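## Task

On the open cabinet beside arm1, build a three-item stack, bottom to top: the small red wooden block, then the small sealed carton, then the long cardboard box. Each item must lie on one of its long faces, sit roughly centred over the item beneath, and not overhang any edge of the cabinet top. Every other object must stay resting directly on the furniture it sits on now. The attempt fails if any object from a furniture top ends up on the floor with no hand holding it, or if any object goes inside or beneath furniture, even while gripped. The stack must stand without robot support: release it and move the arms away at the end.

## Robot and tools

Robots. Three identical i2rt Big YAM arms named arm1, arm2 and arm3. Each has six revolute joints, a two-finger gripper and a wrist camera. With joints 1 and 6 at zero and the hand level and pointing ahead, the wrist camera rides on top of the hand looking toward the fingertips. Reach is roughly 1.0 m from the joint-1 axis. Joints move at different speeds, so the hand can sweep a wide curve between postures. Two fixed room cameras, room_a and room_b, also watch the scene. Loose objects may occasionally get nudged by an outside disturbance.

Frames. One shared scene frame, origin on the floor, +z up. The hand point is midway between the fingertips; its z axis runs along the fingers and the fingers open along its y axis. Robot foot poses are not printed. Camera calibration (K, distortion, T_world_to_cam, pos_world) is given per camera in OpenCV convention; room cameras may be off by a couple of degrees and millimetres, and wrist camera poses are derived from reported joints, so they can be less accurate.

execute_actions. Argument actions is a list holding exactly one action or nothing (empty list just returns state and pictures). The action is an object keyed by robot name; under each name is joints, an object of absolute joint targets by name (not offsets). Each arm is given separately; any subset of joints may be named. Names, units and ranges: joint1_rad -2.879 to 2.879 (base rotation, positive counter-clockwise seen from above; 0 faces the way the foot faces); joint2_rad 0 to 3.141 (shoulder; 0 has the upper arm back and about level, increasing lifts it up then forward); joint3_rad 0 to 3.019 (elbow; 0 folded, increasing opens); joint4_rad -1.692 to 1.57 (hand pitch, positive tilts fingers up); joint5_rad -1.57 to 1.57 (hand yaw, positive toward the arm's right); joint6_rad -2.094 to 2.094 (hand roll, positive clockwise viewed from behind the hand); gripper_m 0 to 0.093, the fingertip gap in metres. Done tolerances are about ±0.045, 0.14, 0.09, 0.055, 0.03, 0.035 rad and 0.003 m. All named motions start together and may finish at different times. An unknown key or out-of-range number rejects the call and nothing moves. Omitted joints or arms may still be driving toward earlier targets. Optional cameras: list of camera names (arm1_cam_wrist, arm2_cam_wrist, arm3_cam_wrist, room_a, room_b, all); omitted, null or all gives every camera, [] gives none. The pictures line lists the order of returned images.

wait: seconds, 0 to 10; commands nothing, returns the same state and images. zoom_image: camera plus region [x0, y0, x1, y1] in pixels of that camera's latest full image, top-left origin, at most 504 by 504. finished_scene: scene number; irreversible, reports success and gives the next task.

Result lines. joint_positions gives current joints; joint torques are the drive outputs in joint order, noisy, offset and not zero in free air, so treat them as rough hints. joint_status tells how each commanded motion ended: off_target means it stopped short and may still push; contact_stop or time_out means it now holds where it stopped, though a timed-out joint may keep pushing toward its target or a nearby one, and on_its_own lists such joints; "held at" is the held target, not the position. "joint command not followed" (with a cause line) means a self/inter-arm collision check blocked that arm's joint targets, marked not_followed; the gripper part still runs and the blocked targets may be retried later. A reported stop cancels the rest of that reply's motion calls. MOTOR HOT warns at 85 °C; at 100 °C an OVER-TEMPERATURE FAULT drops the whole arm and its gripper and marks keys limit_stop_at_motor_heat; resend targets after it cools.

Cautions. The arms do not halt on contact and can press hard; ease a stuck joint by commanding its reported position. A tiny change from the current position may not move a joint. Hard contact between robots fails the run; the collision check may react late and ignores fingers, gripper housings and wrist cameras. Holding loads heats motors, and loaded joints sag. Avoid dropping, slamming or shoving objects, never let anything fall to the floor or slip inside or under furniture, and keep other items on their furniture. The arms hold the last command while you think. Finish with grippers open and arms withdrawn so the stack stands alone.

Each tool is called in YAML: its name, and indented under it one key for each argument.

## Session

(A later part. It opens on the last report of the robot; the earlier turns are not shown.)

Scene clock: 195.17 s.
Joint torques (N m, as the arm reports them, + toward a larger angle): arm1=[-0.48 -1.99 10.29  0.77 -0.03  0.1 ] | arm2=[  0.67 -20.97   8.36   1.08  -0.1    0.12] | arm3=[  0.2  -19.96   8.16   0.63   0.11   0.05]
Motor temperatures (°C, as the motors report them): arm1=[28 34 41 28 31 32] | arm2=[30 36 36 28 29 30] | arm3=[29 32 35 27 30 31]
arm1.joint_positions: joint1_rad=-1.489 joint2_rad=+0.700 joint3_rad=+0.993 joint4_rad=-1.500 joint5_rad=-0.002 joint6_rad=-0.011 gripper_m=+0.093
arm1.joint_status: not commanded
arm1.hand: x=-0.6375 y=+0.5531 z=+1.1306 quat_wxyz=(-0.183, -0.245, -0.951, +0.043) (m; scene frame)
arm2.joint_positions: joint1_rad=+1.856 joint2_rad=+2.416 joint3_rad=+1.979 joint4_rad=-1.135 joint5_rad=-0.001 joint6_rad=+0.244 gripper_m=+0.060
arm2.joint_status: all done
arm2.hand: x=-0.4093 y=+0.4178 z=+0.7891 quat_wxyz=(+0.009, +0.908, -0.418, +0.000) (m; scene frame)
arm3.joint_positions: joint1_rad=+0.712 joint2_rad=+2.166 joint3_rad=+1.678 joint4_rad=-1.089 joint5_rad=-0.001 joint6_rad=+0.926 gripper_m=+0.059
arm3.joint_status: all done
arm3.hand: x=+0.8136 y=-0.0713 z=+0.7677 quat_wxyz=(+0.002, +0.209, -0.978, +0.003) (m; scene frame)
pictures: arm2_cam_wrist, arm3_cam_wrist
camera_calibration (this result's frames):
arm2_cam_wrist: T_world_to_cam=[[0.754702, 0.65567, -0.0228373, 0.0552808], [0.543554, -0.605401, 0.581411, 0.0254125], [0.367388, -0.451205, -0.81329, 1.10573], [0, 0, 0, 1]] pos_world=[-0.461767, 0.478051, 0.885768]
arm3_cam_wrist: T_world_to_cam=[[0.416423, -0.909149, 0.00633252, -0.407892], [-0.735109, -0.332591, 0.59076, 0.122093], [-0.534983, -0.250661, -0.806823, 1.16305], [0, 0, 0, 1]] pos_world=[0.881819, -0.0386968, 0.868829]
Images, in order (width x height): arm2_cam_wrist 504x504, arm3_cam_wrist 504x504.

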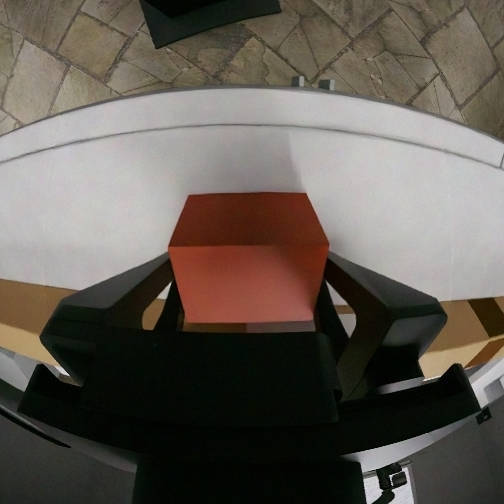

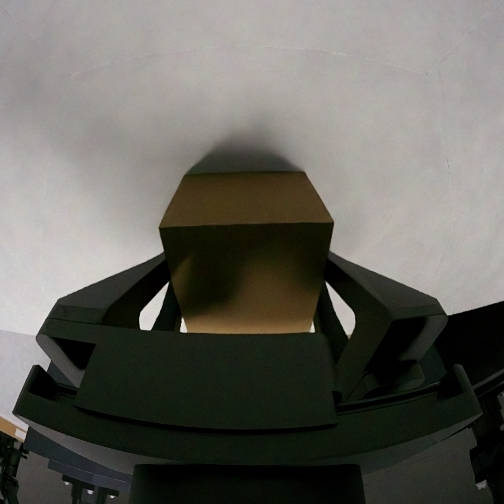

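execute_actions:
  actions:
    - {"arm2": {"joints": {"joint2_rad": 2.425, "gripper_m": 0.093}}, "arm3": {"joints": {"joint2_rad": 2.17, "gripper_m": 0.093}}}
  cameras: []

execute_actions:
  actions:
    - {"arm2": {"joints": {"joint2_rad": 2.2}}, "arm3": {"joints": {"joint2_rad": 1.95}}}
  cameras: ["arm2_cam_wrist", "arm3_cam_wrist"]

Scene clock: 199.77 s.
Joint torques (N m, as the arm reports them, + toward a larger angle): arm1=[-0.51 -2.02 10.29  0.77 -0.03  0.1 ] | arm2=[  0.94 -23.58   8.57   0.92  -0.09   0.15] | arm3=[ -0.27 -22.38   8.07   0.5    0.11   0.08]
Motor temperatures (°C, as the motors report them): arm1=[28 33 41 28 31 32] | arm2=[30 36 35 28 29 30] | arm3=[29 32 35 27 30 31]
arm1.joint_positions: joint1_rad=-1.489 joint2_rad=+0.700 joint3_rad=+0.993 joint4_rad=-1.500 joint5_rad=-0.002 joint6_rad=-0.011 gripper_m=+0.093
arm1.joint_status: not commanded
arm1.hand: x=-0.6375 y=+0.5531 z=+1.1306 quat_wxyz=(-0.183, -0.245, -0.951, +0.043) (m; scene frame)
arm2.joint_positions: joint1_rad=+1.856 joint2_rad=+2.416 joint3_rad=+1.979 joint4_rad=-1.135 joint5_rad=-0.001 joint6_rad=+0.244 gripper_m=+0.093
arm2.joint_status: all done
arm2.hand: x=-0.4093 y=+0.4178 z=+0.7891 quat_wxyz=(+0.009, +0.908, -0.418, +0.000) (m; scene frame)
arm3.joint_positions: joint1_rad=+0.712 joint2_rad=+2.166 joint3_rad=+1.678 joint4_rad=-1.089 joint5_rad=-0.001 joint6_rad=+0.926 gripper_m=+0.093
arm3.joint_status: all done
arm3.hand: x=+0.8136 y=-0.0713 z=+0.7677 quat_wxyz=(+0.002, +0.209, -0.978, +0.003) (m; scene frame)
pictures: none
No camera images: the call's "cameras" was empty. Leave "cameras" out to get every camera's image.

Scene clock: 201.17 s.
Joint torques (N m, as the arm reports them, + toward a larger angle): arm1=[-0.5  -1.98 10.29  0.78 -0.03  0.1 ] | arm2=[  1.53 -22.02   9.32   1.41  -0.14   0.12] | arm3=[  0.17 -19.65   9.3    1.12   0.09   0.04]
Motor temperatures (°C, as the motors report them): arm1=[28 33 41 28 31 32] | arm2=[30 36 35 28 29 30] | arm3=[29 32 35 27 30 31]
arm1.joint_positions: joint1_rad=-1.489 joint2_rad=+0.700 joint3_rad=+0.993 joint4_rad=-1.500 joint5_rad=-0.002 joint6_rad=-0.011 gripper_m=+0.093
arm1.joint_status: not commanded
arm1.hand: x=-0.6375 y=+0.5531 z=+1.1306 quat_wxyz=(-0.183, -0.245, -0.951, +0.043) (m; scene frame)
arm2.joint_positions: joint1_rad=+1.856 joint2_rad=+2.183 joint3_rad=+1.979 joint4_rad=-1.135 joint5_rad=-0.001 joint6_rad=+0.244 gripper_m=+0.093
arm2.joint_status: all done
arm2.hand: x=-0.4320 y=+0.4373 z=+0.9501 quat_wxyz=(-0.013, +0.902, -0.416, -0.115) (m; scene frame)
arm3.joint_positions: joint1_rad=+0.712 joint2_rad=+1.935 joint3_rad=+1.676 joint4_rad=-1.089 joint5_rad=-0.001 joint6_rad=+0.926 gripper_m=+0.093
arm3.joint_status: all done
arm3.hand: x=+0.8174 y=-0.0546 z=+0.9088 quat_wxyz=(-0.046, +0.208, -0.972, -0.101) (m; scene frame)
pictures: arm2_cam_wrist, arm3_cam_wrist
camera_calibration (this result's frames):
arm2_cam_wrist: T_world_to_cam=[[0.747798, 0.65947, -0.0767956, 0.109931], [0.632929, -0.673169, 0.382419, 0.213297], [0.200497, -0.334578, -0.920792, 1.23283], [0, 0, 0, 1]] pos_world=[-0.464387, 0.483566, 1.06205]
arm3_cam_wrist: T_world_to_cam=[[0.420609, -0.890484, -0.173567, -0.234041], [-0.761846, -0.450559, 0.46539, 0.176503], [-0.492624, -0.0635159, -0.867921, 1.31424], [0, 0, 0, 1]] pos_world=[0.880332, -0.0454101, 1.01789]
Images, in order (width x height): arm2_cam_wrist 504x504, arm3_cam_wrist 504x504.

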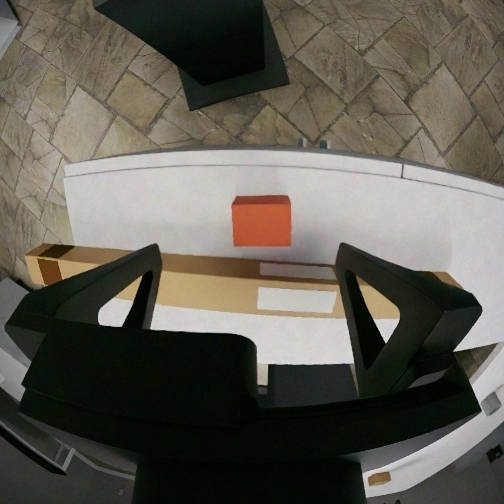

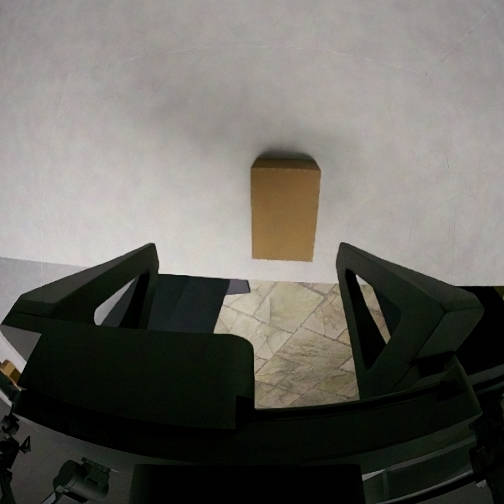

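execute_actions:
  actions:
    - {"arm1": {"joints": {"joint2_rad": 1.685, "joint3_rad": 1.32, "joint4_rad": -1.165, "joint6_rad": 0.342}}, "arm2": {"joints": {"joint1_rad": -0.806, "joint2_rad": 2.14, "joint3_rad": 1.775, "joint4_rad": -1.215, "joint6_rad": -0.585}}, "arm3": {"joints": {"joint1_rad": -0.7, "joint2_rad": 0.9, "joint3_rad": 1.0, "joint4_rad": -1.2, "joint6_rad": 0}}}
  cameras: ["arm1_cam_wrist", "arm2_cam_wrist", "room_b"]

Scene clock: 214.27 s.
Joint torques (N m, as the arm reports them, + toward a larger angle): arm1=[ -0.35 -18.8   10.42   0.3    0.     0.13] | arm2=[  0.74 -21.89   7.47  -0.33  -0.24  -0.03] | arm3=[-0.46 -3.29  9.05  0.51 -0.12 -0.18]
Motor temperatures (°C, as the motors report them): arm1=[28 33 41 28 31 32] | arm2=[31 36 35 28 29 30] | arm3=[29 31 36 27 30 31]
arm1.joint_positions: joint1_rad=-1.489 joint2_rad=+1.699 joint3_rad=+1.301 joint4_rad=-1.169 joint5_rad=-0.002 joint6_rad=+0.328 gripper_m=+0.093
arm1.joint_status: all done
arm1.hand: x=-0.4063 y=+0.4249 z=+0.9308 quat_wxyz=(-0.009, -0.408, -0.913, -0.005) (m; scene frame)
arm2.joint_positions: joint1_rad=-0.813 joint2_rad=+2.136 joint3_rad=+1.789 joint4_rad=-1.198 joint5_rad=+0.001 joint6_rad=-0.578 gripper_m=+0.093
arm2.joint_status: all done
arm2.hand: x=+0.7989 y=-0.0794 z=+0.9000 quat_wxyz=(-0.006, +0.214, -0.977, +0.011) (m; scene frame)
arm3.joint_positions: joint1_rad=-0.698 joint2_rad=+0.896 joint3_rad=+1.003 joint4_rad=-1.188 joint5_rad=+0.002 joint6_rad=+0.016 gripper_m=+0.093
arm3.joint_status: all done
arm3.hand: x=+1.0081 y=-0.7037 z=+1.0790 quat_wxyz=(-0.242, -0.038, -0.969, +0.006) (m; scene frame)
pictures: arm1_cam_wrist, arm2_cam_wrist, room_b
camera_calibration (this result's frames):
arm1_cam_wrist: T_world_to_cam=[[-0.731917, -0.681365, -0.00628549, -0.00536237], [-0.562182, 0.598628, 0.570611, -1.00726], [-0.385032, 0.421173, -0.821197, 0.551838], [0, 0, 0, 1]] pos_world=[-0.357715, 0.366902, 1.02789]
arm2_cam_wrist: T_world_to_cam=[[0.425164, -0.904934, 0.0181775, -0.42556], [-0.747735, -0.339849, 0.570435, 0.0658318], [-0.510028, -0.25612, -0.821142, 1.25127], [0, 0, 0, 1]] pos_world=[0.868339, -0.0422563, 0.997651]
Images, in order (width x height): arm1_cam_wrist 504x504, arm2_cam_wrist 504x504, room_b 672x504.

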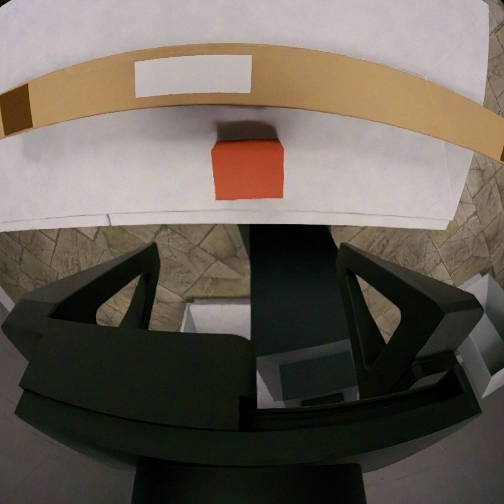

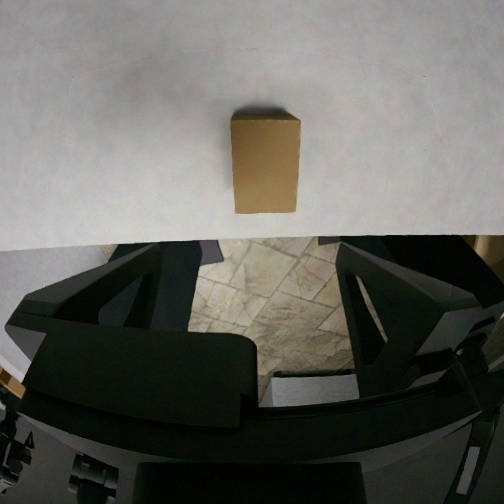

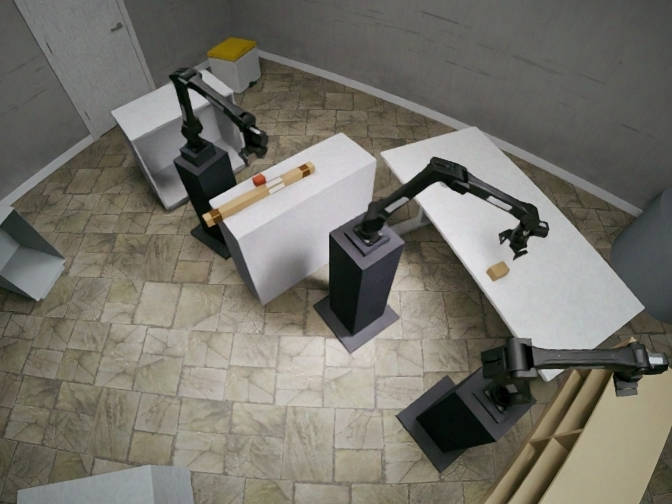

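execute_actions:
  actions:
    - {"arm1": {"joints": {"joint2_rad": 1.877, "joint3_rad": 1.182, "joint4_rad": -0.843}}, "arm2": {"joints": {"joint1_rad": -0.84, "joint2_rad": 2.30, "joint3_rad": 1.835, "joint4_rad": -1.057}}}
  cameras: ["arm1_cam_wrist", "arm2_cam_wrist"]

Scene clock: 227.30 s.
Joint torques (N m, as the arm reports them, + toward a larger angle): arm1=[ -0.33 -19.3    8.81   0.48   0.     0.13] | arm2=[ -0.62 -23.68  10.14   1.02  -0.22  -0.03] | arm3=[ 0.28 -3.67  8.89  0.4  -0.12 -0.22]
Motor temperatures (°C, as the motors report them): arm1=[28 34 41 28 31 32] | arm2=[30 36 35 28 29 30] | arm3=[29 30 36 27 30 31]
arm1.joint_positions: joint1_rad=-1.489 joint2_rad=+1.887 joint3_rad=+1.163 joint4_rad=-0.851 joint5_rad=-0.002 joint6_rad=+0.328 gripper_m=+0.093
arm1.joint_status: all done
arm1.hand: x=-0.4054 y=+0.4257 z=+0.7978 quat_wxyz=(-0.005, -0.408, -0.913, -0.005) (m; scene frame)
arm2.joint_positions: joint1_rad=-0.834 joint2_rad=+2.307 joint3_rad=+1.802 joint4_rad=-1.073 joint5_rad=+0.001 joint6_rad=-0.578 gripper_m=+0.093
arm2.joint_status: all done
arm2.hand: x=+0.8069 y=-0.0961 z=+0.7966 quat_wxyz=(+0.010, +0.204, -0.979, +0.005) (m; scene frame)
arm3.joint_positions: joint1_rad=-0.698 joint2_rad=+0.896 joint3_rad=+1.003 joint4_rad=-1.188 joint5_rad=+0.002 joint6_rad=+0.016 gripper_m=+0.093
arm3.joint_status: not commanded
arm3.hand: x=+1.0081 y=-0.7037 z=+1.0790 quat_wxyz=(-0.242, -0.038, -0.969, +0.006) (m; scene frame)
pictures: arm1_cam_wrist, arm2_cam_wrist
camera_calibration (this result's frames):
arm1_cam_wrist: T_world_to_cam=[[-0.731904, -0.681397, -0.00385735, -0.00687712], [-0.55822, 0.596331, 0.57687, -0.933788], [-0.390777, 0.424367, -0.816827, 0.435457], [0, 0, 0, 1]] pos_world=[-0.356126, 0.367368, 0.894341]
arm2_cam_wrist: T_world_to_cam=[[0.406253, -0.91376, -0.000281, -0.413103], [-0.735433, -0.327152, 0.593388, 0.0980915], [-0.542306, -0.240859, -0.804917, 1.18069], [0, 0, 0, 1]] pos_world=[0.88026, -0.0610056, 0.892036]
Images, in order (width x height): arm1_cam_wrist 504x504, arm2_cam_wrist 504x504.

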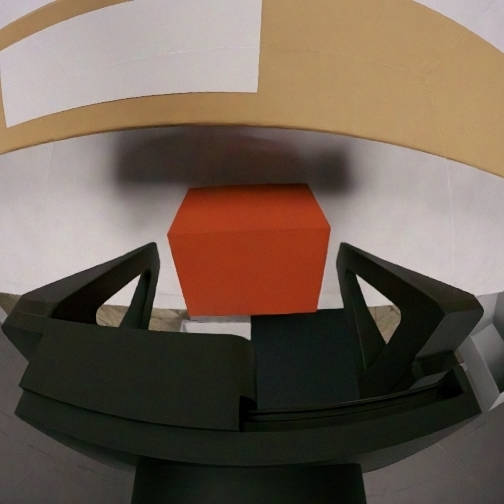

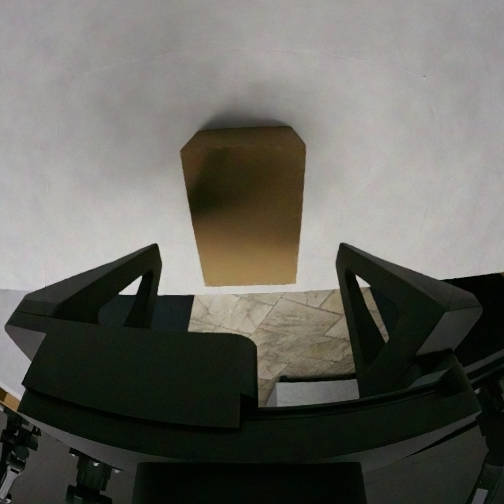

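execute_actions:
  actions:
    - {"arm1": {"joints": {"gripper_m": 0.04}}, "arm2": {"joints": {"joint2_rad": 2.405, "joint4_rad": -0.963, "joint6_rad": -0.62}}}
  cameras: ["arm2_cam_wrist"]

Scene clock: 232.97 s.
Joint torques (N m, as the arm reports them, + toward a larger angle): arm1=[ -0.36 -19.45   8.81   0.46  -0.02   0.12] | arm2=[ -0.13 -22.85   9.79   0.93  -0.25  -0.01] | arm3=[ 0.33 -3.06  8.96  0.52 -0.12 -0.22]
Motor temperatures (°C, as the motors report them): arm1=[28 34 41 28 31 32] | arm2=[30 36 35 28 29 30] | arm3=[29 30 36 27 30 31]
arm1.joint_positions: joint1_rad=-1.489 joint2_rad=+1.887 joint3_rad=+1.163 joint4_rad=-0.851 joint5_rad=-0.002 joint6_rad=+0.329 gripper_m=+0.059
arm1.joint_status: gripper_m off_target (ended at +0.059, target +0.040)
arm1.hand: x=-0.4054 y=+0.4256 z=+0.7978 quat_wxyz=(-0.005, -0.409, -0.913, -0.005) (m; scene frame)
arm2.joint_positions: joint1_rad=-0.834 joint2_rad=+2.398 joint3_rad=+1.802 joint4_rad=-0.979 joint5_rad=+0.001 joint6_rad=-0.613 gripper_m=+0.093
arm2.joint_status: all done
arm2.hand: x=+0.8091 y=-0.0974 z=+0.7382 quat_wxyz=(+0.008, +0.221, -0.975, +0.006) (m; scene frame)
arm3.joint_positions: joint1_rad=-0.698 joint2_rad=+0.896 joint3_rad=+1.003 joint4_rad=-1.188 joint5_rad=+0.002 joint6_rad=+0.016 gripper_m=+0.093
arm3.joint_status: not commanded
arm3.hand: x=+1.0081 y=-0.7037 z=+1.0790 quat_wxyz=(-0.242, -0.038, -0.969, +0.006) (m; scene frame)
pictures: arm2_cam_wrist
camera_calibration (this result's frames):
arm2_cam_wrist: T_world_to_cam=[[0.437763, -0.89909, 0.000977028, -0.44017], [-0.72533, -0.352517, 0.591293, 0.124823], [-0.531282, -0.259555, -0.806456, 1.12495], [0, 0, 0, 1]] pos_world=[0.880893, -0.0597638, 0.833846]
Images, in order (width x height): arm2_cam_wrist 504x504.

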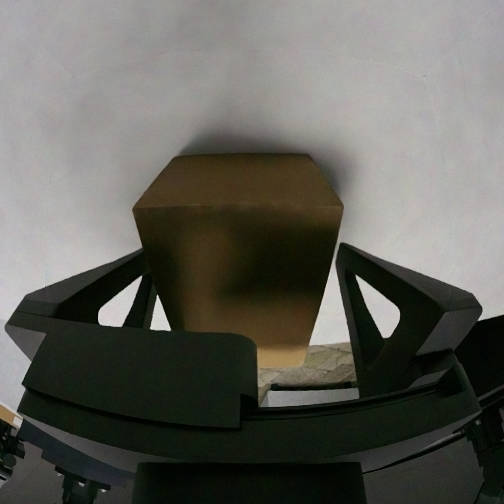

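execute_actions:
  actions:
    - {"arm1": {"joints": {"joint2_rad": 1.70, "joint3_rad": 1.30, "joint4_rad": -1.15}}, "arm2": {"joints": {"gripper_m": 0.04}}}
  cameras: []

execute_actions:
  actions:
    - {"arm1": {"joints": {"joint1_rad": 1.155, "joint2_rad": 1.90, "joint3_rad": 1.61, "joint4_rad": -1.228, "joint6_rad": -0.238}}, "arm2": {"joints": {"joint2_rad": 2.2, "joint3_rad": 1.95, "joint4_rad": -1.3, "joint6_rad": 0.25}}}
  cameras: ["arm1_cam_wrist", "arm2_cam_wrist"]

Scene clock: 244.03 s.
Joint torques (N m, as the arm reports them, + toward a larger angle): arm1=[ -0.35 -17.73  10.54  -0.1   -0.02   0.12] | arm2=[ -0.49 -23.4    9.85   0.94  -0.22  -0.03] | arm3=[-0.14 -3.28  8.95  0.57 -0.13 -0.23]
Motor temperatures (°C, as the motors report them): arm1=[28 35 41 28 31 32] | arm2=[30 36 36 28 29 30] | arm3=[29 30 36 27 30 31]
arm1.joint_positions: joint1_rad=-1.489 joint2_rad=+1.705 joint3_rad=+1.277 joint4_rad=-1.143 joint5_rad=-0.002 joint6_rad=+0.329 gripper_m=+0.059
arm1.joint_status: all done
arm1.hand: x=-0.4093 y=+0.4266 z=+0.9196 quat_wxyz=(-0.007, -0.409, -0.913, -0.005) (m; scene frame)
arm2.joint_positions: joint1_rad=-0.834 joint2_rad=+2.398 joint3_rad=+1.802 joint4_rad=-0.978 joint5_rad=+0.001 joint6_rad=-0.614 gripper_m=+0.059
arm2.joint_status: gripper_m off_target (ended at +0.059, target +0.040)
arm2.hand: x=+0.8092 y=-0.0974 z=+0.7382 quat_wxyz=(+0.008, +0.221, -0.975, +0.006) (m; scene frame)
arm3.joint_positions: joint1_rad=-0.698 joint2_rad=+0.896 joint3_rad=+1.003 joint4_rad=-1.188 joint5_rad=+0.002 joint6_rad=+0.016 gripper_m=+0.093
arm3.joint_status: not commanded
arm3.hand: x=+1.0081 y=-0.7037 z=+1.0790 quat_wxyz=(-0.242, -0.038, -0.969, +0.006) (m; scene frame)
pictures: none
No camera images: the call's "cameras" was empty. Leave "cameras" out to get every camera's image.

Scene clock: 246.60 s.
Joint torques (N m, as the arm reports them, + toward a larger angle): arm1=[ -0.22 -24.26  10.81  -0.17  -0.01  -0.12] | arm2=[ -0.12 -22.31  10.35  -0.21  -0.13   0.14] | arm3=[-0.33 -3.34  9.15  0.49 -0.15 -0.23]
Motor temperatures (°C, as the motors report them): arm1=[28 35 41 28 31 32] | arm2=[30 36 36 28 29 30] | arm3=[29 30 36 27 30 31]
arm1.joint_positions: joint1_rad=+1.164 joint2_rad=+1.928 joint3_rad=+1.587 joint4_rad=-1.221 joint5_rad=-0.002 joint6_rad=-0.226 gripper_m=+0.059
arm1.joint_status: all done
arm1.hand: x=-1.1455 y=+1.1548 z=+0.9037 quat_wxyz=(-0.005, +0.926, -0.379, +0.003) (m; scene frame)
arm2.joint_positions: joint1_rad=-0.834 joint2_rad=+2.190 joint3_rad=+1.926 joint4_rad=-1.285 joint5_rad=+0.001 joint6_rad=+0.243 gripper_m=+0.059
arm2.joint_status: all done
arm2.hand: x=+0.8201 y=-0.0964 z=+0.9157 quat_wxyz=(-0.008, -0.204, -0.979, +0.008) (m; scene frame)
arm3.joint_positions: joint1_rad=-0.698 joint2_rad=+0.896 joint3_rad=+1.003 joint4_rad=-1.188 joint5_rad=+0.002 joint6_rad=+0.016 gripper_m=+0.093
arm3.joint_status: not commanded
arm3.hand: x=+1.0081 y=-0.7037 z=+1.0790 quat_wxyz=(-0.242, -0.038, -0.969, +0.006) (m; scene frame)
pictures: arm1_cam_wrist, arm2_cam_wrist
camera_calibration (this result's frames):
arm1_cam_wrist: T_world_to_cam=[[0.686099, 0.727202, 0.0210883, -0.0761363], [0.582147, -0.566166, 0.583575, 0.799922], [0.436317, -0.388114, -0.811785, 1.80447], [0, 0, 0, 1]] pos_world=[-1.20076, 1.2086, 0.999636]
arm2_cam_wrist: T_world_to_cam=[[-0.391876, -0.919999, 0.00595746, 0.229531], [-0.760437, 0.327542, 0.560761, 0.150523], [-0.51785, 0.215218, -0.827957, 1.32865], [0, 0, 0, 1]] pos_world=[0.89245, -0.124083, 1.01429]
Images, in order (width x height): arm1_cam_wrist 504x504, arm2_cam_wrist 504x504.

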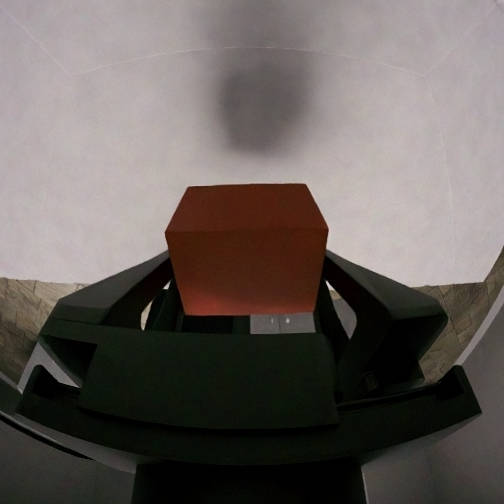

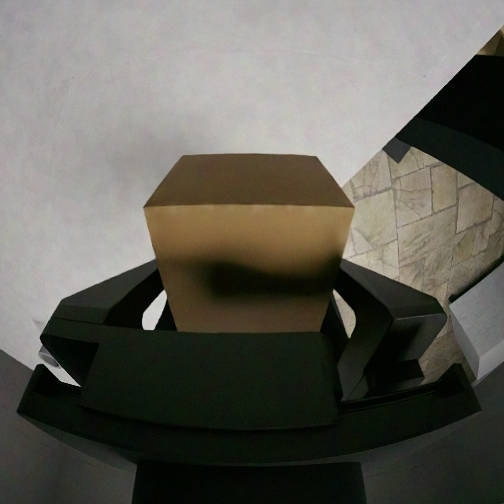

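execute_actions:
  actions:
    - {"arm1": {"joints": {"joint2_rad": 2.022, "joint3_rad": 1.497, "joint4_rad": -0.993}}, "arm2": {"joints": {"joint1_rad": 0.3, "joint2_rad": 2.25, "joint3_rad": 2.15, "joint4_rad": -1.44}}}
  cameras: ["arm1_cam_wrist"]

Scene clock: 257.80 s.
Joint torques (N m, as the arm reports them, + toward a larger angle): arm1=[ -0.52 -22.45   8.58   0.82  -0.01  -0.09] | arm2=[  0.99 -24.22  11.53  -0.2   -0.09   0.09] | arm3=[ 0.19 -3.3   8.91  0.61 -0.12 -0.24]
Motor temperatures (°C, as the motors report them): arm1=[28 35 41 28 31 32] | arm2=[31 36 37 28 29 30] | arm3=[29 29 36 27 30 31]
arm1.joint_positions: joint1_rad=+1.162 joint2_rad=+2.025 joint3_rad=+1.491 joint4_rad=-1.009 joint5_rad=-0.002 joint6_rad=-0.229 gripper_m=+0.059
arm1.joint_status: all done
arm1.hand: x=-1.1461 y=+1.1591 z=+0.8170 quat_wxyz=(-0.011, +0.926, -0.378, -0.005) (m; scene frame)
arm2.joint_positions: joint1_rad=+0.292 joint2_rad=+2.251 joint3_rad=+2.112 joint4_rad=-1.425 joint5_rad=-0.002 joint6_rad=+0.245 gripper_m=+0.059
arm2.joint_status: all done
arm2.hand: x=+0.5571 y=+0.5828 z=+0.9378 quat_wxyz=(+0.004, +0.349, -0.937, +0.003) (m; scene frame)
arm3.joint_positions: joint1_rad=-0.698 joint2_rad=+0.896 joint3_rad=+1.003 joint4_rad=-1.188 joint5_rad=+0.002 joint6_rad=+0.016 gripper_m=+0.093
arm3.joint_status: not commanded
arm3.hand: x=+1.0081 y=-0.7037 z=+1.0790 quat_wxyz=(-0.242, -0.038, -0.969, +0.006) (m; scene frame)
pictures: arm1_cam_wrist
camera_calibration (this result's frames):
arm1_cam_wrist: T_world_to_cam=[[0.684754, 0.728311, 0.0259805, -0.0839539], [0.589513, -0.574512, 0.567812, 0.884321], [0.42847, -0.373496, -0.822748, 1.71903], [0, 0, 0, 1]] pos_world=[-1.20038, 1.21125, 0.914381]
Images, in order (width x height): arm1_cam_wrist 504x504.

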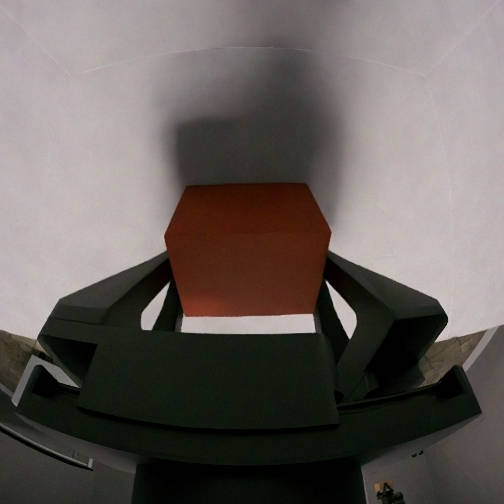

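execute_actions:
  actions:
    - {"arm1": {"joints": {"joint2_rad": 2.045}}, "arm2": {"joints": {"joint1_rad": 1.1}}}
  cameras: ["arm1_cam_wrist", "room_a"]

Scene clock: 263.10 s.
Joint torques (N m, as the arm reports them, + toward a larger angle): arm1=[ -0.52 -20.5    8.58   0.83  -0.01  -0.09] | arm2=[  1.38 -24.22  11.57  -0.39  -0.13   0.07] | arm3=[-0.16 -3.36  8.97  0.49 -0.11 -0.23]
Motor temperatures (°C, as the motors report them): arm1=[28 35 41 28 31 32] | arm2=[31 37 37 28 29 30] | arm3=[29 29 36 27 30 31]
arm1.joint_positions: joint1_rad=+1.162 joint2_rad=+2.025 joint3_rad=+1.491 joint4_rad=-1.009 joint5_rad=-0.002 joint6_rad=-0.229 gripper_m=+0.059
arm1.joint_status: all done
arm1.hand: x=-1.1461 y=+1.1591 z=+0.8170 quat_wxyz=(-0.011, +0.926, -0.378, -0.005) (m; scene frame)
arm2.joint_positions: joint1_rad=+1.093 joint2_rad=+2.251 joint3_rad=+2.112 joint4_rad=-1.425 joint5_rad=+0.000 joint6_rad=+0.246 gripper_m=+0.059
arm2.joint_status: all done
arm2.hand: x=+0.0292 y=+0.6966 z=+0.9409 quat_wxyz=(+0.007, +0.687, -0.727, -0.001) (m; scene frame)
arm3.joint_positions: joint1_rad=-0.698 joint2_rad=+0.896 joint3_rad=+1.003 joint4_rad=-1.188 joint5_rad=+0.002 joint6_rad=+0.016 gripper_m=+0.093
arm3.joint_status: not commanded
arm3.hand: x=+1.0081 y=-0.7037 z=+1.0790 quat_wxyz=(-0.242, -0.038, -0.969, +0.006) (m; scene frame)
pictures: arm1_cam_wrist, room_a
camera_calibration (this result's frames):
arm1_cam_wrist: T_world_to_cam=[[0.684754, 0.728311, 0.0259805, -0.0839539], [0.589513, -0.574512, 0.567812, 0.884321], [0.42847, -0.373496, -0.822748, 1.71903], [0, 0, 0, 1]] pos_world=[-1.20038, 1.21125, 0.914381]
Images, in order (width x height): arm1_cam_wrist 504x504, room_a 672x504.

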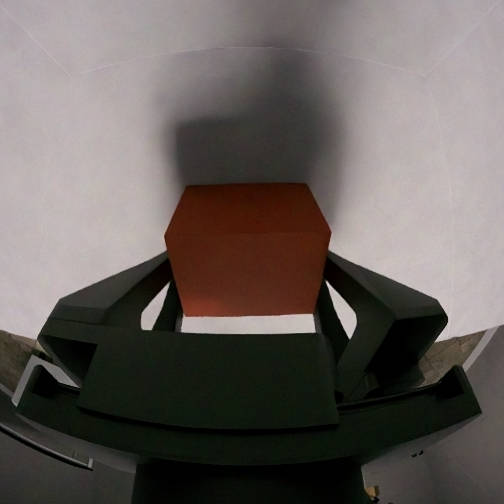

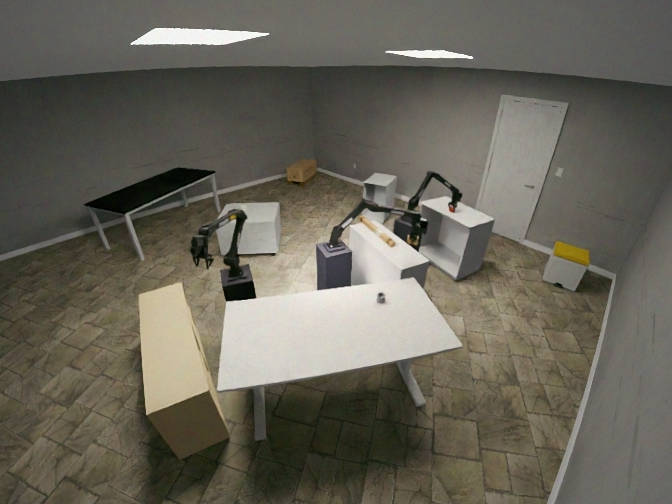

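execute_actions:
  actions:
    - {"arm1": {"joints": {"joint2_rad": 2.01, "gripper_m": 0.093}}, "arm2": {"joints": {"joint1_rad": 1.858, "joint2_rad": 2.32, "joint3_rad": 2.24, "joint4_rad": -1.458}}}
  cameras: ["arm2_cam_wrist"]

Scene clock: 267.87 s.
Joint torques (N m, as the arm reports them, + toward a larger angle): arm1=[ -0.51 -23.37   8.6    0.54  -0.01  -0.1 ] | arm2=[  0.97 -23.54  12.87  -0.13  -0.17   0.08] | arm3=[ 0.12 -3.61  8.9   0.52 -0.14 -0.24]
Motor temperatures (°C, as the motors report them): arm1=[28 36 41 28 31 32] | arm2=[31 37 38 28 29 30] | arm3=[29 29 36 27 30 31]
arm1.joint_positions: joint1_rad=+1.162 joint2_rad=+2.024 joint3_rad=+1.491 joint4_rad=-1.002 joint5_rad=-0.002 joint6_rad=-0.229 gripper_m=+0.093
arm1.joint_status: all done
arm1.hand: x=-1.1470 y=+1.1606 z=+0.8172 quat_wxyz=(-0.013, +0.926, -0.378, -0.008) (m; scene frame)
arm2.joint_positions: joint1_rad=+1.853 joint2_rad=+2.309 joint3_rad=+2.185 joint4_rad=-1.444 joint5_rad=+0.000 joint6_rad=+0.246 gripper_m=+0.059
arm2.joint_status: all done
arm2.hand: x=-0.4154 y=+0.4280 z=+0.9373 quat_wxyz=(+0.008, +0.907, -0.420, -0.002) (m; scene frame)
arm3.joint_positions: joint1_rad=-0.698 joint2_rad=+0.896 joint3_rad=+1.003 joint4_rad=-1.188 joint5_rad=+0.002 joint6_rad=+0.016 gripper_m=+0.093
arm3.joint_status: not commanded
arm3.hand: x=+1.0081 y=-0.7037 z=+1.0790 quat_wxyz=(-0.242, -0.038, -0.969, +0.006) (m; scene frame)
pictures: arm2_cam_wrist
camera_calibration (this result's frames):
arm2_cam_wrist: T_world_to_cam=[[0.757923, 0.651936, -0.0230601, 0.0597059], [0.542179, -0.609878, 0.578006, -0.0467042], [0.362759, -0.450587, -0.815707, 1.23313], [0, 0, 0, 1]] pos_world=[-0.46726, 0.488225, 1.03425]
Images, in order (width x height): arm2_cam_wrist 504x504.

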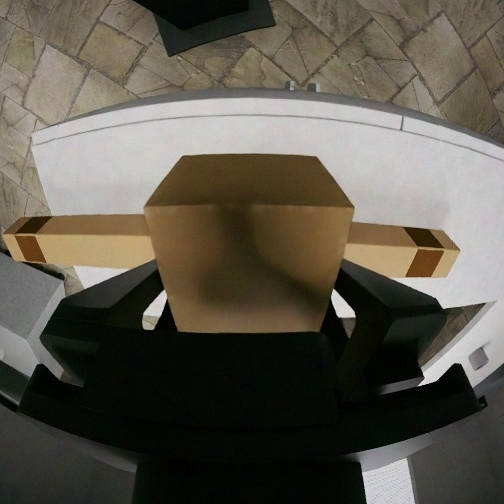

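execute_actions:
  actions:
    - {"arm1": {"joints": {"joint2_rad": 1.80}}, "arm2": {"joints": {"joint3_rad": 2.066, "joint4_rad": -1.162}}}
  cameras: ["arm1_cam_wrist"]

execute_actions:
  actions:
    - {"arm1": {"joints": {"joint1_rad": -1.49, "joint2_rad": 0.8, "joint3_rad": 1.05, "joint4_rad": -1.45, "joint6_rad": 0.342}}, "arm2": {"joints": {"joint2_rad": 2.45}}}
  cameras: ["arm2_cam_wrist"]

Scene clock: 280.77 s.
Joint torques (N m, as the arm reports them, + toward a larger angle): arm1=[ -0.49 -20.02  10.5    0.86  -0.01  -0.09] | arm2=[  1.07 -24.44   8.57   1.42  -0.16   0.07] | arm3=[ 0.03 -3.53  8.93  0.45 -0.09 -0.24]
Motor temperatures (°C, as the motors report them): arm1=[28 36 40 28 31 32] | arm2=[31 37 39 28 29 30] | arm3=[29 29 36 27 30 31]
arm1.joint_positions: joint1_rad=+1.162 joint2_rad=+1.801 joint3_rad=+1.482 joint4_rad=-1.001 joint5_rad=-0.002 joint6_rad=-0.229 gripper_m=+0.093
arm1.joint_status: all done
arm1.hand: x=-1.1553 y=+1.1702 z=+0.9413 quat_wxyz=(-0.075, +0.919, -0.374, -0.095) (m; scene frame)
arm2.joint_positions: joint1_rad=+1.853 joint2_rad=+2.317 joint3_rad=+2.071 joint4_rad=-1.180 joint5_rad=+0.000 joint6_rad=+0.246 gripper_m=+0.059
arm2.joint_status: all done
arm2.hand: x=-0.4385 y=+0.4436 z=+0.8915 quat_wxyz=(-0.005, +0.905, -0.420, -0.072) (m; scene frame)
arm3.joint_positions: joint1_rad=-0.698 joint2_rad=+0.896 joint3_rad=+1.003 joint4_rad=-1.188 joint5_rad=+0.002 joint6_rad=+0.016 gripper_m=+0.093
arm3.joint_status: not commanded
arm3.hand: x=+1.0081 y=-0.7037 z=+1.0790 quat_wxyz=(-0.242, -0.038, -0.969, +0.006) (m; scene frame)
pictures: arm1_cam_wrist
camera_calibration (this result's frames):
arm1_cam_wrist: T_world_to_cam=[[0.688795, 0.720528, 0.0800009, -0.126053], [0.648183, -0.661513, 0.377173, 1.17456], [0.324685, -0.207939, -0.922681, 1.60982], [0, 0, 0, 1]] pos_world=[-1.19719, 1.20256, 1.05243]
Images, in order (width x height): arm1_cam_wrist 504x504.

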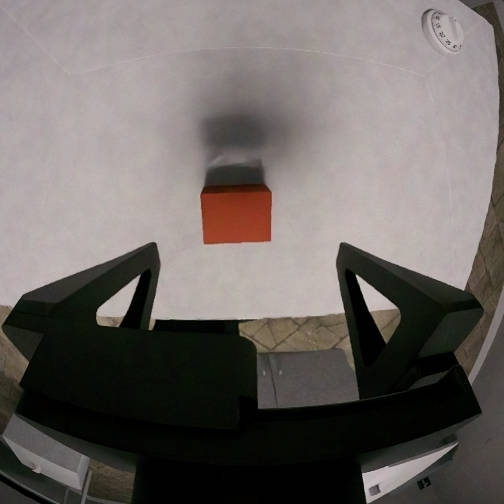

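Scene clock: 283.07 s.
Joint torques (N m, as the arm reports them, + toward a larger angle): arm1=[ 0.01 -3.51 10.14  0.53 -0.09  0.1 ] | arm2=[  1.15 -26.55   8.44   0.8   -0.11   0.08] | arm3=[ 0.11 -3.55  9.06  0.52 -0.17 -0.24]
Motor temperatures (°C, as the motors report them): arm1=[28 36 40 28 31 32] | arm2=[31 37 38 28 29 30] | arm3=[29 29 36 27 30 31]
arm1.joint_positions: joint1_rad=-1.484 joint2_rad=+0.800 joint3_rad=+1.046 joint4_rad=-1.444 joint5_rad=+0.001 joint6_rad=+0.330 gripper_m=+0.093
arm1.joint_status: all done
arm1.hand: x=-0.6045 y=+0.5353 z=+1.1377 quat_wxyz=(-0.192, -0.400, -0.896, +0.013) (m; scene frame)
arm2.joint_positions: joint1_rad=+1.853 joint2_rad=+2.464 joint3_rad=+2.063 joint4_rad=-1.177 joint5_rad=+0.000 joint6_rad=+0.246 gripper_m=+0.059
arm2.joint_status: all done
arm2.hand: x=-0.4192 y=+0.4276 z=+0.7860 quat_wxyz=(+0.009, +0.907, -0.420, +0.002) (m; scene frame)
arm3.joint_positions: joint1_rad=-0.698 joint2_rad=+0.896 joint3_rad=+1.003 joint4_rad=-1.188 joint5_rad=+0.002 joint6_rad=+0.016 gripper_m=+0.093
arm3.joint_status: not commanded
arm3.hand: x=+1.0081 y=-0.7037 z=+1.0790 quat_wxyz=(-0.242, -0.038, -0.969, +0.006) (m; scene frame)
pictures: arm2_cam_wrist
camera_calibration (this result's frames):
arm2_cam_wrist: T_world_to_cam=[[0.757984, 0.651936, -0.0209876, 0.0577669], [0.538123, -0.606826, 0.584966, 0.0340855], [0.368624, -0.454689, -0.810786, 1.11127], [0, 0, 0, 1]] pos_world=[-0.471768, 0.488304, 0.882272]
Images, in order (width x height): arm2_cam_wrist 504x504.

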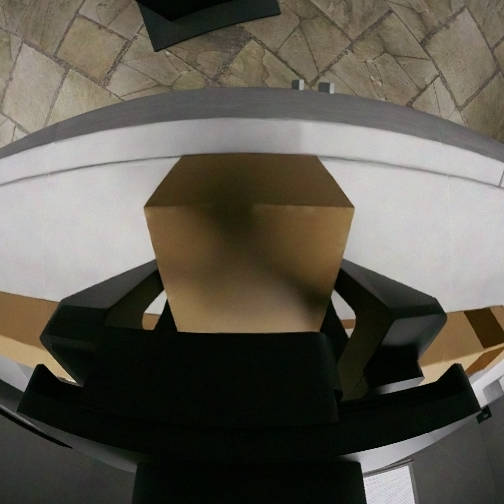

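execute_actions:
  actions:
    - {"arm2": {"joints": {"joint2_rad": 2.505}}}
  cameras: []

Scene clock: 285.17 s.
Joint torques (N m, as the arm reports them, + toward a larger angle): arm1=[ 0.03 -3.59 10.14  0.54 -0.09  0.1 ] | arm2=[  1.03 -22.3    8.33   0.83  -0.14   0.09] | arm3=[ 0.46 -3.45  8.97  0.45 -0.11 -0.21]
Motor temperatures (°C, as the motors report them): arm1=[28 35 40 28 31 32] | arm2=[31 37 38 28 29 30] | arm3=[29 29 36 27 30 31]
arm1.joint_positions: joint1_rad=-1.484 joint2_rad=+0.800 joint3_rad=+1.046 joint4_rad=-1.444 joint5_rad=+0.001 joint6_rad=+0.330 gripper_m=+0.093
arm1.joint_status: not commanded
arm1.hand: x=-0.6045 y=+0.5353 z=+1.1377 quat_wxyz=(-0.192, -0.400, -0.896, +0.013) (m; scene frame)
arm2.joint_positions: joint1_rad=+1.853 joint2_rad=+2.472 joint3_rad=+2.063 joint4_rad=-1.175 joint5_rad=+0.000 joint6_rad=+0.246 gripper_m=+0.059
arm2.joint_status: all done
arm2.hand: x=-0.4180 y=+0.4267 z=+0.7802 quat_wxyz=(+0.009, +0.907, -0.420, +0.005) (m; scene frame)
arm3.joint_positions: joint1_rad=-0.698 joint2_rad=+0.896 joint3_rad=+1.003 joint4_rad=-1.188 joint5_rad=+0.002 joint6_rad=+0.016 gripper_m=+0.093
arm3.joint_status: not commanded
arm3.hand: x=+1.0081 y=-0.7037 z=+1.0790 quat_wxyz=(-0.242, -0.038, -0.969, +0.006) (m; scene frame)
pictures: none
No camera images: the call's "cameras" was empty. Leave "cameras" out to get every camera's image.

execute_actions:
  actions:
    - {"arm2": {"joints": {"joint2_rad": 2.48, "gripper_m": 0.093}}}
  cameras: []

execute_actions:
  actions:
    - {"arm2": {"joints": {"joint2_rad": 2.33}}}
  cameras: []

execute_actions:
  actions:
    - {"arm1": {"joints": {"joint2_rad": 1.715, "joint3_rad": 1.213, "joint4_rad": -1.03}}, "arm2": {"joints": {"joint1_rad": 0.3, "joint2_rad": 1.3, "joint3_rad": 1.3, "joint4_rad": -1.2}}}
  cameras: ["arm1_cam_wrist", "room_b"]

Scene clock: 294.10 s.
Joint torques (N m, as the arm reports them, + toward a larger angle): arm1=[ 0.   -3.61 10.14  0.53 -0.09  0.1 ] | arm2=[  1.3  -24.2    8.31   0.9   -0.15   0.11] | arm3=[ 0.29 -4.26  9.12  0.54 -0.12 -0.25]
Motor temperatures (°C, as the motors report them): arm1=[28 35 41 28 31 32] | arm2=[31 37 37 28 29 30] | arm3=[29 29 36 27 30 31]
arm1.joint_positions: joint1_rad=-1.484 joint2_rad=+0.800 joint3_rad=+1.046 joint4_rad=-1.444 joint5_rad=+0.001 joint6_rad=+0.330 gripper_m=+0.093
arm1.joint_status: not commanded
arm1.hand: x=-0.6045 y=+0.5353 z=+1.1377 quat_wxyz=(-0.192, -0.400, -0.896, +0.013) (m; scene frame)
arm2.joint_positions: joint1_rad=+1.853 joint2_rad=+2.472 joint3_rad=+2.063 joint4_rad=-1.175 joint5_rad=+0.000 joint6_rad=+0.246 gripper_m=+0.093
arm2.joint_status: all done
arm2.hand: x=-0.4180 y=+0.4267 z=+0.7802 quat_wxyz=(+0.009, +0.907, -0.420, +0.005) (m; scene frame)
arm3.joint_positions: joint1_rad=-0.698 joint2_rad=+0.896 joint3_rad=+1.003 joint4_rad=-1.188 joint5_rad=+0.002 joint6_rad=+0.016 gripper_m=+0.093
arm3.joint_status: not commanded
arm3.hand: x=+1.0081 y=-0.7037 z=+1.0790 quat_wxyz=(-0.242, -0.038, -0.969, +0.006) (m; scene frame)
pictures: none
No camera images: the call's "cameras" was empty. Leave "cameras" out to get every camera's image.

Scene clock: 295.33 s.
Joint torques (N m, as the arm reports them, + toward a larger angle): arm1=[ 0.01 -3.62 10.14  0.53 -0.08  0.1 ] | arm2=[  0.95 -22.52   9.13   1.14  -0.16   0.09] | arm3=[ 0.39 -3.26  8.93  0.5  -0.13 -0.24]
Motor temperatures (°C, as the motors report them): arm1=[28 35 41 28 31 32] | arm2=[31 37 37 28 29 30] | arm3=[29 29 36 27 30 31]
arm1.joint_positions: joint1_rad=-1.484 joint2_rad=+0.800 joint3_rad=+1.046 joint4_rad=-1.444 joint5_rad=+0.001 joint6_rad=+0.330 gripper_m=+0.093
arm1.joint_status: not commanded
arm1.hand: x=-0.6045 y=+0.5353 z=+1.1377 quat_wxyz=(-0.192, -0.400, -0.896, +0.013) (m; scene frame)
arm2.joint_positions: joint1_rad=+1.853 joint2_rad=+2.303 joint3_rad=+2.063 joint4_rad=-1.175 joint5_rad=+0.000 joint6_rad=+0.246 gripper_m=+0.093
arm2.joint_status: all done
arm2.hand: x=-0.4385 y=+0.4439 z=+0.8987 quat_wxyz=(-0.006, +0.904, -0.420, -0.078) (m; scene frame)
arm3.joint_positions: joint1_rad=-0.698 joint2_rad=+0.896 joint3_rad=+1.003 joint4_rad=-1.188 joint5_rad=+0.002 joint6_rad=+0.016 gripper_m=+0.093
arm3.joint_status: not commanded
arm3.hand: x=+1.0081 y=-0.7037 z=+1.0790 quat_wxyz=(-0.242, -0.038, -0.969, +0.006) (m; scene frame)
pictures: none
No camera images: the call's "cameras" was empty. Leave "cameras" out to get every camera's image.

Scene clock: 297.17 s.
Joint torques (N m, as the arm reports them, + toward a larger angle): arm1=[  0.09 -18.91   9.47   0.45  -0.09   0.12] | arm2=[ 0.59 -9.42  8.44  0.45 -0.24  0.07] | arm3=[ 0.64 -3.1   9.11  0.65 -0.13 -0.23]
Motor temperatures (°C, as the motors report them): arm1=[28 35 41 28 31 32] | arm2=[31 37 37 28 29 30] | arm3=[29 29 36 27 30 31]
arm1.joint_positions: joint1_rad=-1.484 joint2_rad=+1.731 joint3_rad=+1.198 joint4_rad=-1.037 joint5_rad=+0.001 joint6_rad=+0.330 gripper_m=+0.093
arm1.joint_status: all done
arm1.hand: x=-0.4154 y=+0.4325 z=+0.8807 quat_wxyz=(-0.007, -0.407, -0.913, -0.003) (m; scene frame)
arm2.joint_positions: joint1_rad=+0.297 joint2_rad=+1.288 joint3_rad=+1.315 joint4_rad=-1.184 joint5_rad=+0.003 joint6_rad=+0.247 gripper_m=+0.093
arm2.joint_status: all done
arm2.hand: x=+0.4251 y=+0.3983 z=+1.1568 quat_wxyz=(-0.163, +0.344, -0.918, -0.111) (m; scene frame)
arm3.joint_positions: joint1_rad=-0.698 joint2_rad=+0.896 joint3_rad=+1.003 joint4_rad=-1.188 joint5_rad=+0.002 joint6_rad=+0.016 gripper_m=+0.093
arm3.joint_status: not commanded
arm3.hand: x=+1.0081 y=-0.7037 z=+1.0790 quat_wxyz=(-0.242, -0.038, -0.969, +0.006) (m; scene frame)
pictures: arm1_cam_wrist, room_b
camera_calibration (this result's frames):
arm1_cam_wrist: T_world_to_cam=[[-0.729862, -0.683589, -0.00266924, -0.0084895], [-0.561543, 0.597318, 0.572608, -0.989223], [-0.389835, 0.419424, -0.819825, 0.501564], [0, 0, 0, 1]] pos_world=[-0.36616, 0.374709, 0.977609]
Images, in order (width x height): arm1_cam_wrist 504x504, room_b 672x504.

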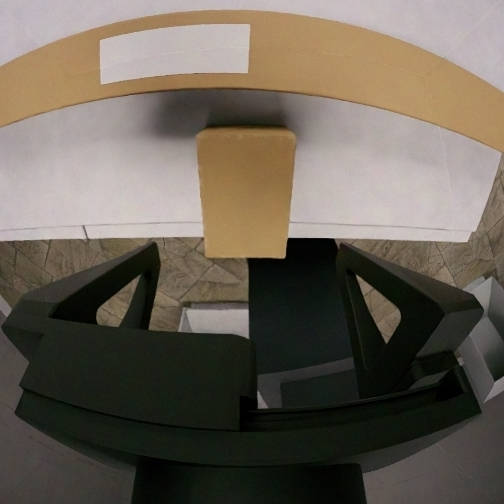

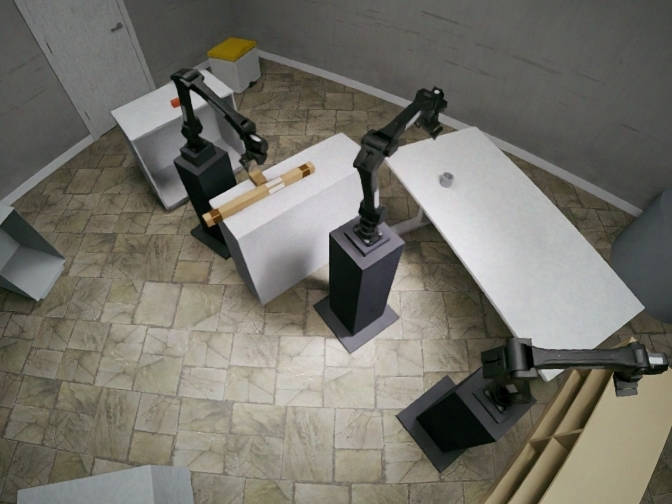

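execute_actions:
  actions:
    - {"arm1": {"joints": {"joint2_rad": 1.861, "joint3_rad": 1.14, "joint4_rad": -0.817}}}
  cameras: ["arm1_cam_wrist"]

execute_actions:
  actions:
    - {"arm1": {"joints": {"gripper_m": 0.04}}}
  cameras: ["arm1_cam_wrist"]

Scene clock: 302.67 s.
Joint torques (N m, as the arm reports them, + toward a larger angle): arm1=[  0.13 -19.68   8.14   0.54  -0.08   0.12] | arm2=[ 0.66 -8.85  8.46  0.38 -0.23  0.1 ] | arm3=[-0.12 -3.36  8.99  0.57 -0.13 -0.24]
Motor temperatures (°C, as the motors report them): arm1=[28 35 41 28 31 32] | arm2=[31 36 36 28 29 30] | arm3=[29 29 36 27 30 31]
arm1.joint_positions: joint1_rad=-1.484 joint2_rad=+1.878 joint3_rad=+1.128 joint4_rad=-0.826 joint5_rad=+0.001 joint6_rad=+0.330 gripper_m=+0.093
arm1.joint_status: all done
arm1.hand: x=-0.4132 y=+0.4321 z=+0.7920 quat_wxyz=(-0.005, -0.407, -0.913, -0.004) (m; scene frame)
arm2.joint_positions: joint1_rad=+0.297 joint2_rad=+1.288 joint3_rad=+1.315 joint4_rad=-1.184 joint5_rad=+0.003 joint6_rad=+0.247 gripper_m=+0.093
arm2.joint_status: not commanded
arm2.hand: x=+0.4251 y=+0.3983 z=+1.1568 quat_wxyz=(-0.163, +0.344, -0.918, -0.111) (m; scene frame)
arm3.joint_positions: joint1_rad=-0.698 joint2_rad=+0.896 joint3_rad=+1.003 joint4_rad=-1.188 joint5_rad=+0.002 joint6_rad=+0.016 gripper_m=+0.093
arm3.joint_status: not commanded
arm3.hand: x=+1.0081 y=-0.7037 z=+1.0790 quat_wxyz=(-0.242, -0.038, -0.969, +0.006) (m; scene frame)
pictures: arm1_cam_wrist
camera_calibration (this result's frames):
arm1_cam_wrist: T_world_to_cam=[[-0.729838, -0.683619, -0.0010426, -0.00860678], [-0.558891, 0.595797, 0.576773, -0.938543], [-0.393672, 0.421534, -0.816904, 0.425067], [0, 0, 0, 1]] pos_world=[-0.363488, 0.374118, 0.888556]
Images, in order (width x height): arm1_cam_wrist 504x504.

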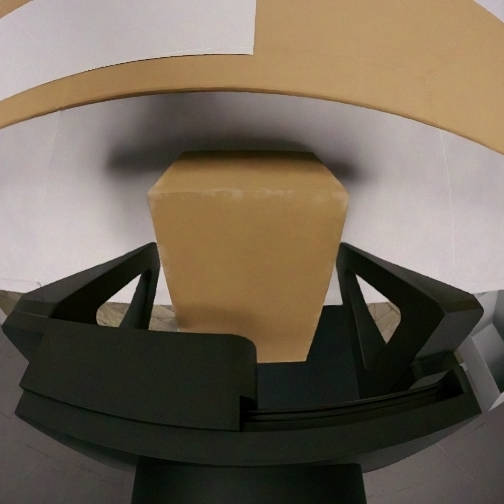

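Scene clock: 303.27 s.
Joint torques (N m, as the arm reports them, + toward a larger angle): arm1=[  0.15 -19.72   8.06   0.48  -0.08   0.11] | arm2=[ 0.75 -9.35  8.49  0.57 -0.24  0.11] | arm3=[ 0.37 -3.59  8.99  0.49 -0.12 -0.25]
Motor temperatures (°C, as the motors report them): arm1=[28 35 41 28 31 32] | arm2=[31 36 36 28 29 30] | arm3=[29 29 36 27 30 31]
arm1.joint_positions: joint1_rad=-1.484 joint2_rad=+1.878 joint3_rad=+1.128 joint4_rad=-0.825 joint5_rad=+0.000 joint6_rad=+0.330 gripper_m=+0.059
arm1.joint_status: gripper_m off_target (ended at +0.059, target +0.040)
arm1.hand: x=-0.4130 y=+0.4321 z=+0.7920 quat_wxyz=(-0.005, -0.407, -0.913, -0.004) (m; scene frame)
arm2.joint_positions: joint1_rad=+0.297 joint2_rad=+1.288 joint3_rad=+1.315 joint4_rad=-1.184 joint5_rad=+0.003 joint6_rad=+0.247 gripper_m=+0.093
arm2.joint_status: not commanded
arm2.hand: x=+0.4251 y=+0.3983 z=+1.1568 quat_wxyz=(-0.163, +0.344, -0.918, -0.111) (m; scene frame)
arm3.joint_positions: joint1_rad=-0.698 joint2_rad=+0.896 joint3_rad=+1.003 joint4_rad=-1.188 joint5_rad=+0.002 joint6_rad=+0.016 gripper_m=+0.093
arm3.joint_status: not commanded
arm3.hand: x=+1.0081 y=-0.7037 z=+1.0790 quat_wxyz=(-0.242, -0.038, -0.969, +0.006) (m; scene frame)
pictures: arm1_cam_wrist
camera_calibration (this result's frames):
arm1_cam_wrist: T_world_to_cam=[[-0.7301, -0.683338, -0.00164082, -0.00824278], [-0.559152, 0.596032, 0.576277, -0.938231], [-0.392814, 0.421657, -0.817253, 0.425737], [0, 0, 0, 1]] pos_world=[-0.363396, 0.374068, 0.888602]
Images, in order (width x height): arm1_cam_wrist 504x504.

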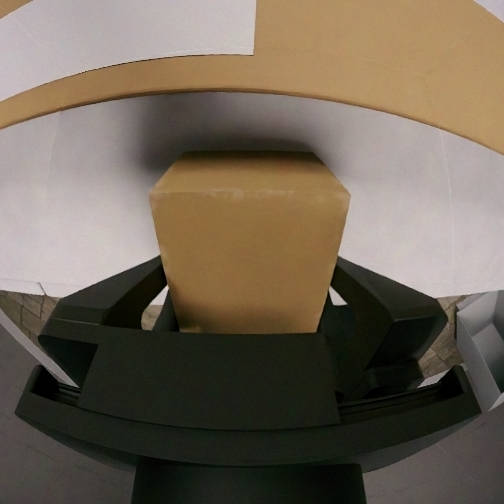

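execute_actions:
  actions:
    - {"arm1": {"joints": {"joint2_rad": 1.70, "joint3_rad": 1.28, "joint4_rad": -1.13}}}
  cameras: []

execute_actions:
  actions:
    - {"arm1": {"joints": {"joint1_rad": 1.156, "joint2_rad": 1.95, "joint3_rad": 1.677, "joint4_rad": -1.255, "joint6_rad": 1.359}}}
  cameras: ["arm1_cam_wrist", "room_a"]

Scene clock: 314.30 s.
Joint torques (N m, as the arm reports them, + toward a larger angle): arm1=[  0.15 -17.98  10.46  -0.07  -0.08   0.11] | arm2=[ 0.36 -9.75  8.44  0.38 -0.23  0.08] | arm3=[ 0.43 -2.99  9.16  0.54 -0.12 -0.19]
Motor temperatures (°C, as the motors report them): arm1=[28 35 40 28 31 32] | arm2=[31 35 36 28 29 30] | arm3=[29 29 36 27 30 31]
arm1.joint_positions: joint1_rad=-1.484 joint2_rad=+1.705 joint3_rad=+1.259 joint4_rad=-1.123 joint5_rad=+0.000 joint6_rad=+0.330 gripper_m=+0.059
arm1.joint_status: all done
arm1.hand: x=-0.4104 y=+0.4294 z=+0.9132 quat_wxyz=(-0.008, -0.407, -0.913, -0.004) (m; scene frame)
arm2.joint_positions: joint1_rad=+0.297 joint2_rad=+1.288 joint3_rad=+1.315 joint4_rad=-1.184 joint5_rad=+0.003 joint6_rad=+0.247 gripper_m=+0.093
arm2.joint_status: not commanded
arm2.hand: x=+0.4251 y=+0.3983 z=+1.1568 quat_wxyz=(-0.163, +0.344, -0.918, -0.111) (m; scene frame)
arm3.joint_positions: joint1_rad=-0.698 joint2_rad=+0.896 joint3_rad=+1.003 joint4_rad=-1.188 joint5_rad=+0.002 joint6_rad=+0.016 gripper_m=+0.093
arm3.joint_status: not commanded
arm3.hand: x=+1.0081 y=-0.7037 z=+1.0790 quat_wxyz=(-0.242, -0.038, -0.969, +0.006) (m; scene frame)
pictures: none
No camera images: the call's "cameras" was empty. Leave "cameras" out to get every camera's image.

Scene clock: 316.90 s.
Joint torques (N m, as the arm reports them, + toward a larger angle): arm1=[ -0.18 -25.24  10.44  -0.26   0.08   0.13] | arm2=[ 0.49 -9.69  8.41  0.34 -0.24  0.11] | arm3=[ 0.23 -3.58  8.93  0.46 -0.12 -0.24]
Motor temperatures (°C, as the motors report them): arm1=[28 35 41 28 31 32] | arm2=[31 35 36 28 29 30] | arm3=[29 29 36 27 30 31]
arm1.joint_positions: joint1_rad=+1.162 joint2_rad=+1.981 joint3_rad=+1.658 joint4_rad=-1.248 joint5_rad=-0.002 joint6_rad=+1.345 gripper_m=+0.059
arm1.joint_status: all done
arm1.hand: x=-1.1543 y=+1.1698 z=+0.8996 quat_wxyz=(-0.007, +0.386, -0.922, +0.003) (m; scene frame)
arm2.joint_positions: joint1_rad=+0.297 joint2_rad=+1.288 joint3_rad=+1.315 joint4_rad=-1.184 joint5_rad=+0.003 joint6_rad=+0.247 gripper_m=+0.093
arm2.joint_status: not commanded
arm2.hand: x=+0.4251 y=+0.3983 z=+1.1568 quat_wxyz=(-0.163, +0.344, -0.918, -0.111) (m; scene frame)
arm3.joint_positions: joint1_rad=-0.698 joint2_rad=+0.896 joint3_rad=+1.003 joint4_rad=-1.188 joint5_rad=+0.002 joint6_rad=+0.016 gripper_m=+0.093
arm3.joint_status: not commanded
arm3.hand: x=+1.0081 y=-0.7037 z=+1.0790 quat_wxyz=(-0.242, -0.038, -0.969, +0.006) (m; scene frame)
pictures: arm1_cam_wrist, room_a
camera_calibration (this result's frames):
arm1_cam_wrist: T_world_to_cam=[[0.726185, -0.687217, 0.0196894, 1.62108], [-0.571189, -0.587144, 0.573589, -0.48184], [-0.38262, -0.427779, -0.818906, 0.918327], [0, 0, 0, 1]] pos_world=[-1.10105, 1.22396, 0.996484]
Images, in order (width x height): arm1_cam_wrist 504x504, room_a 672x504.

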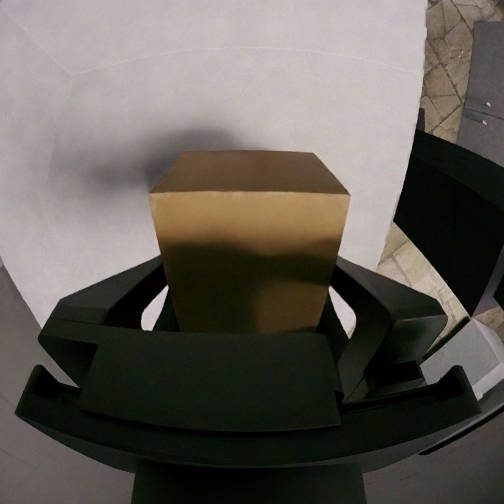

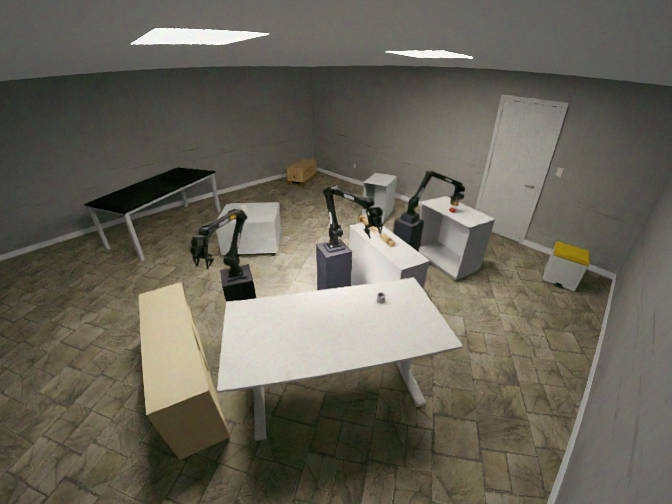

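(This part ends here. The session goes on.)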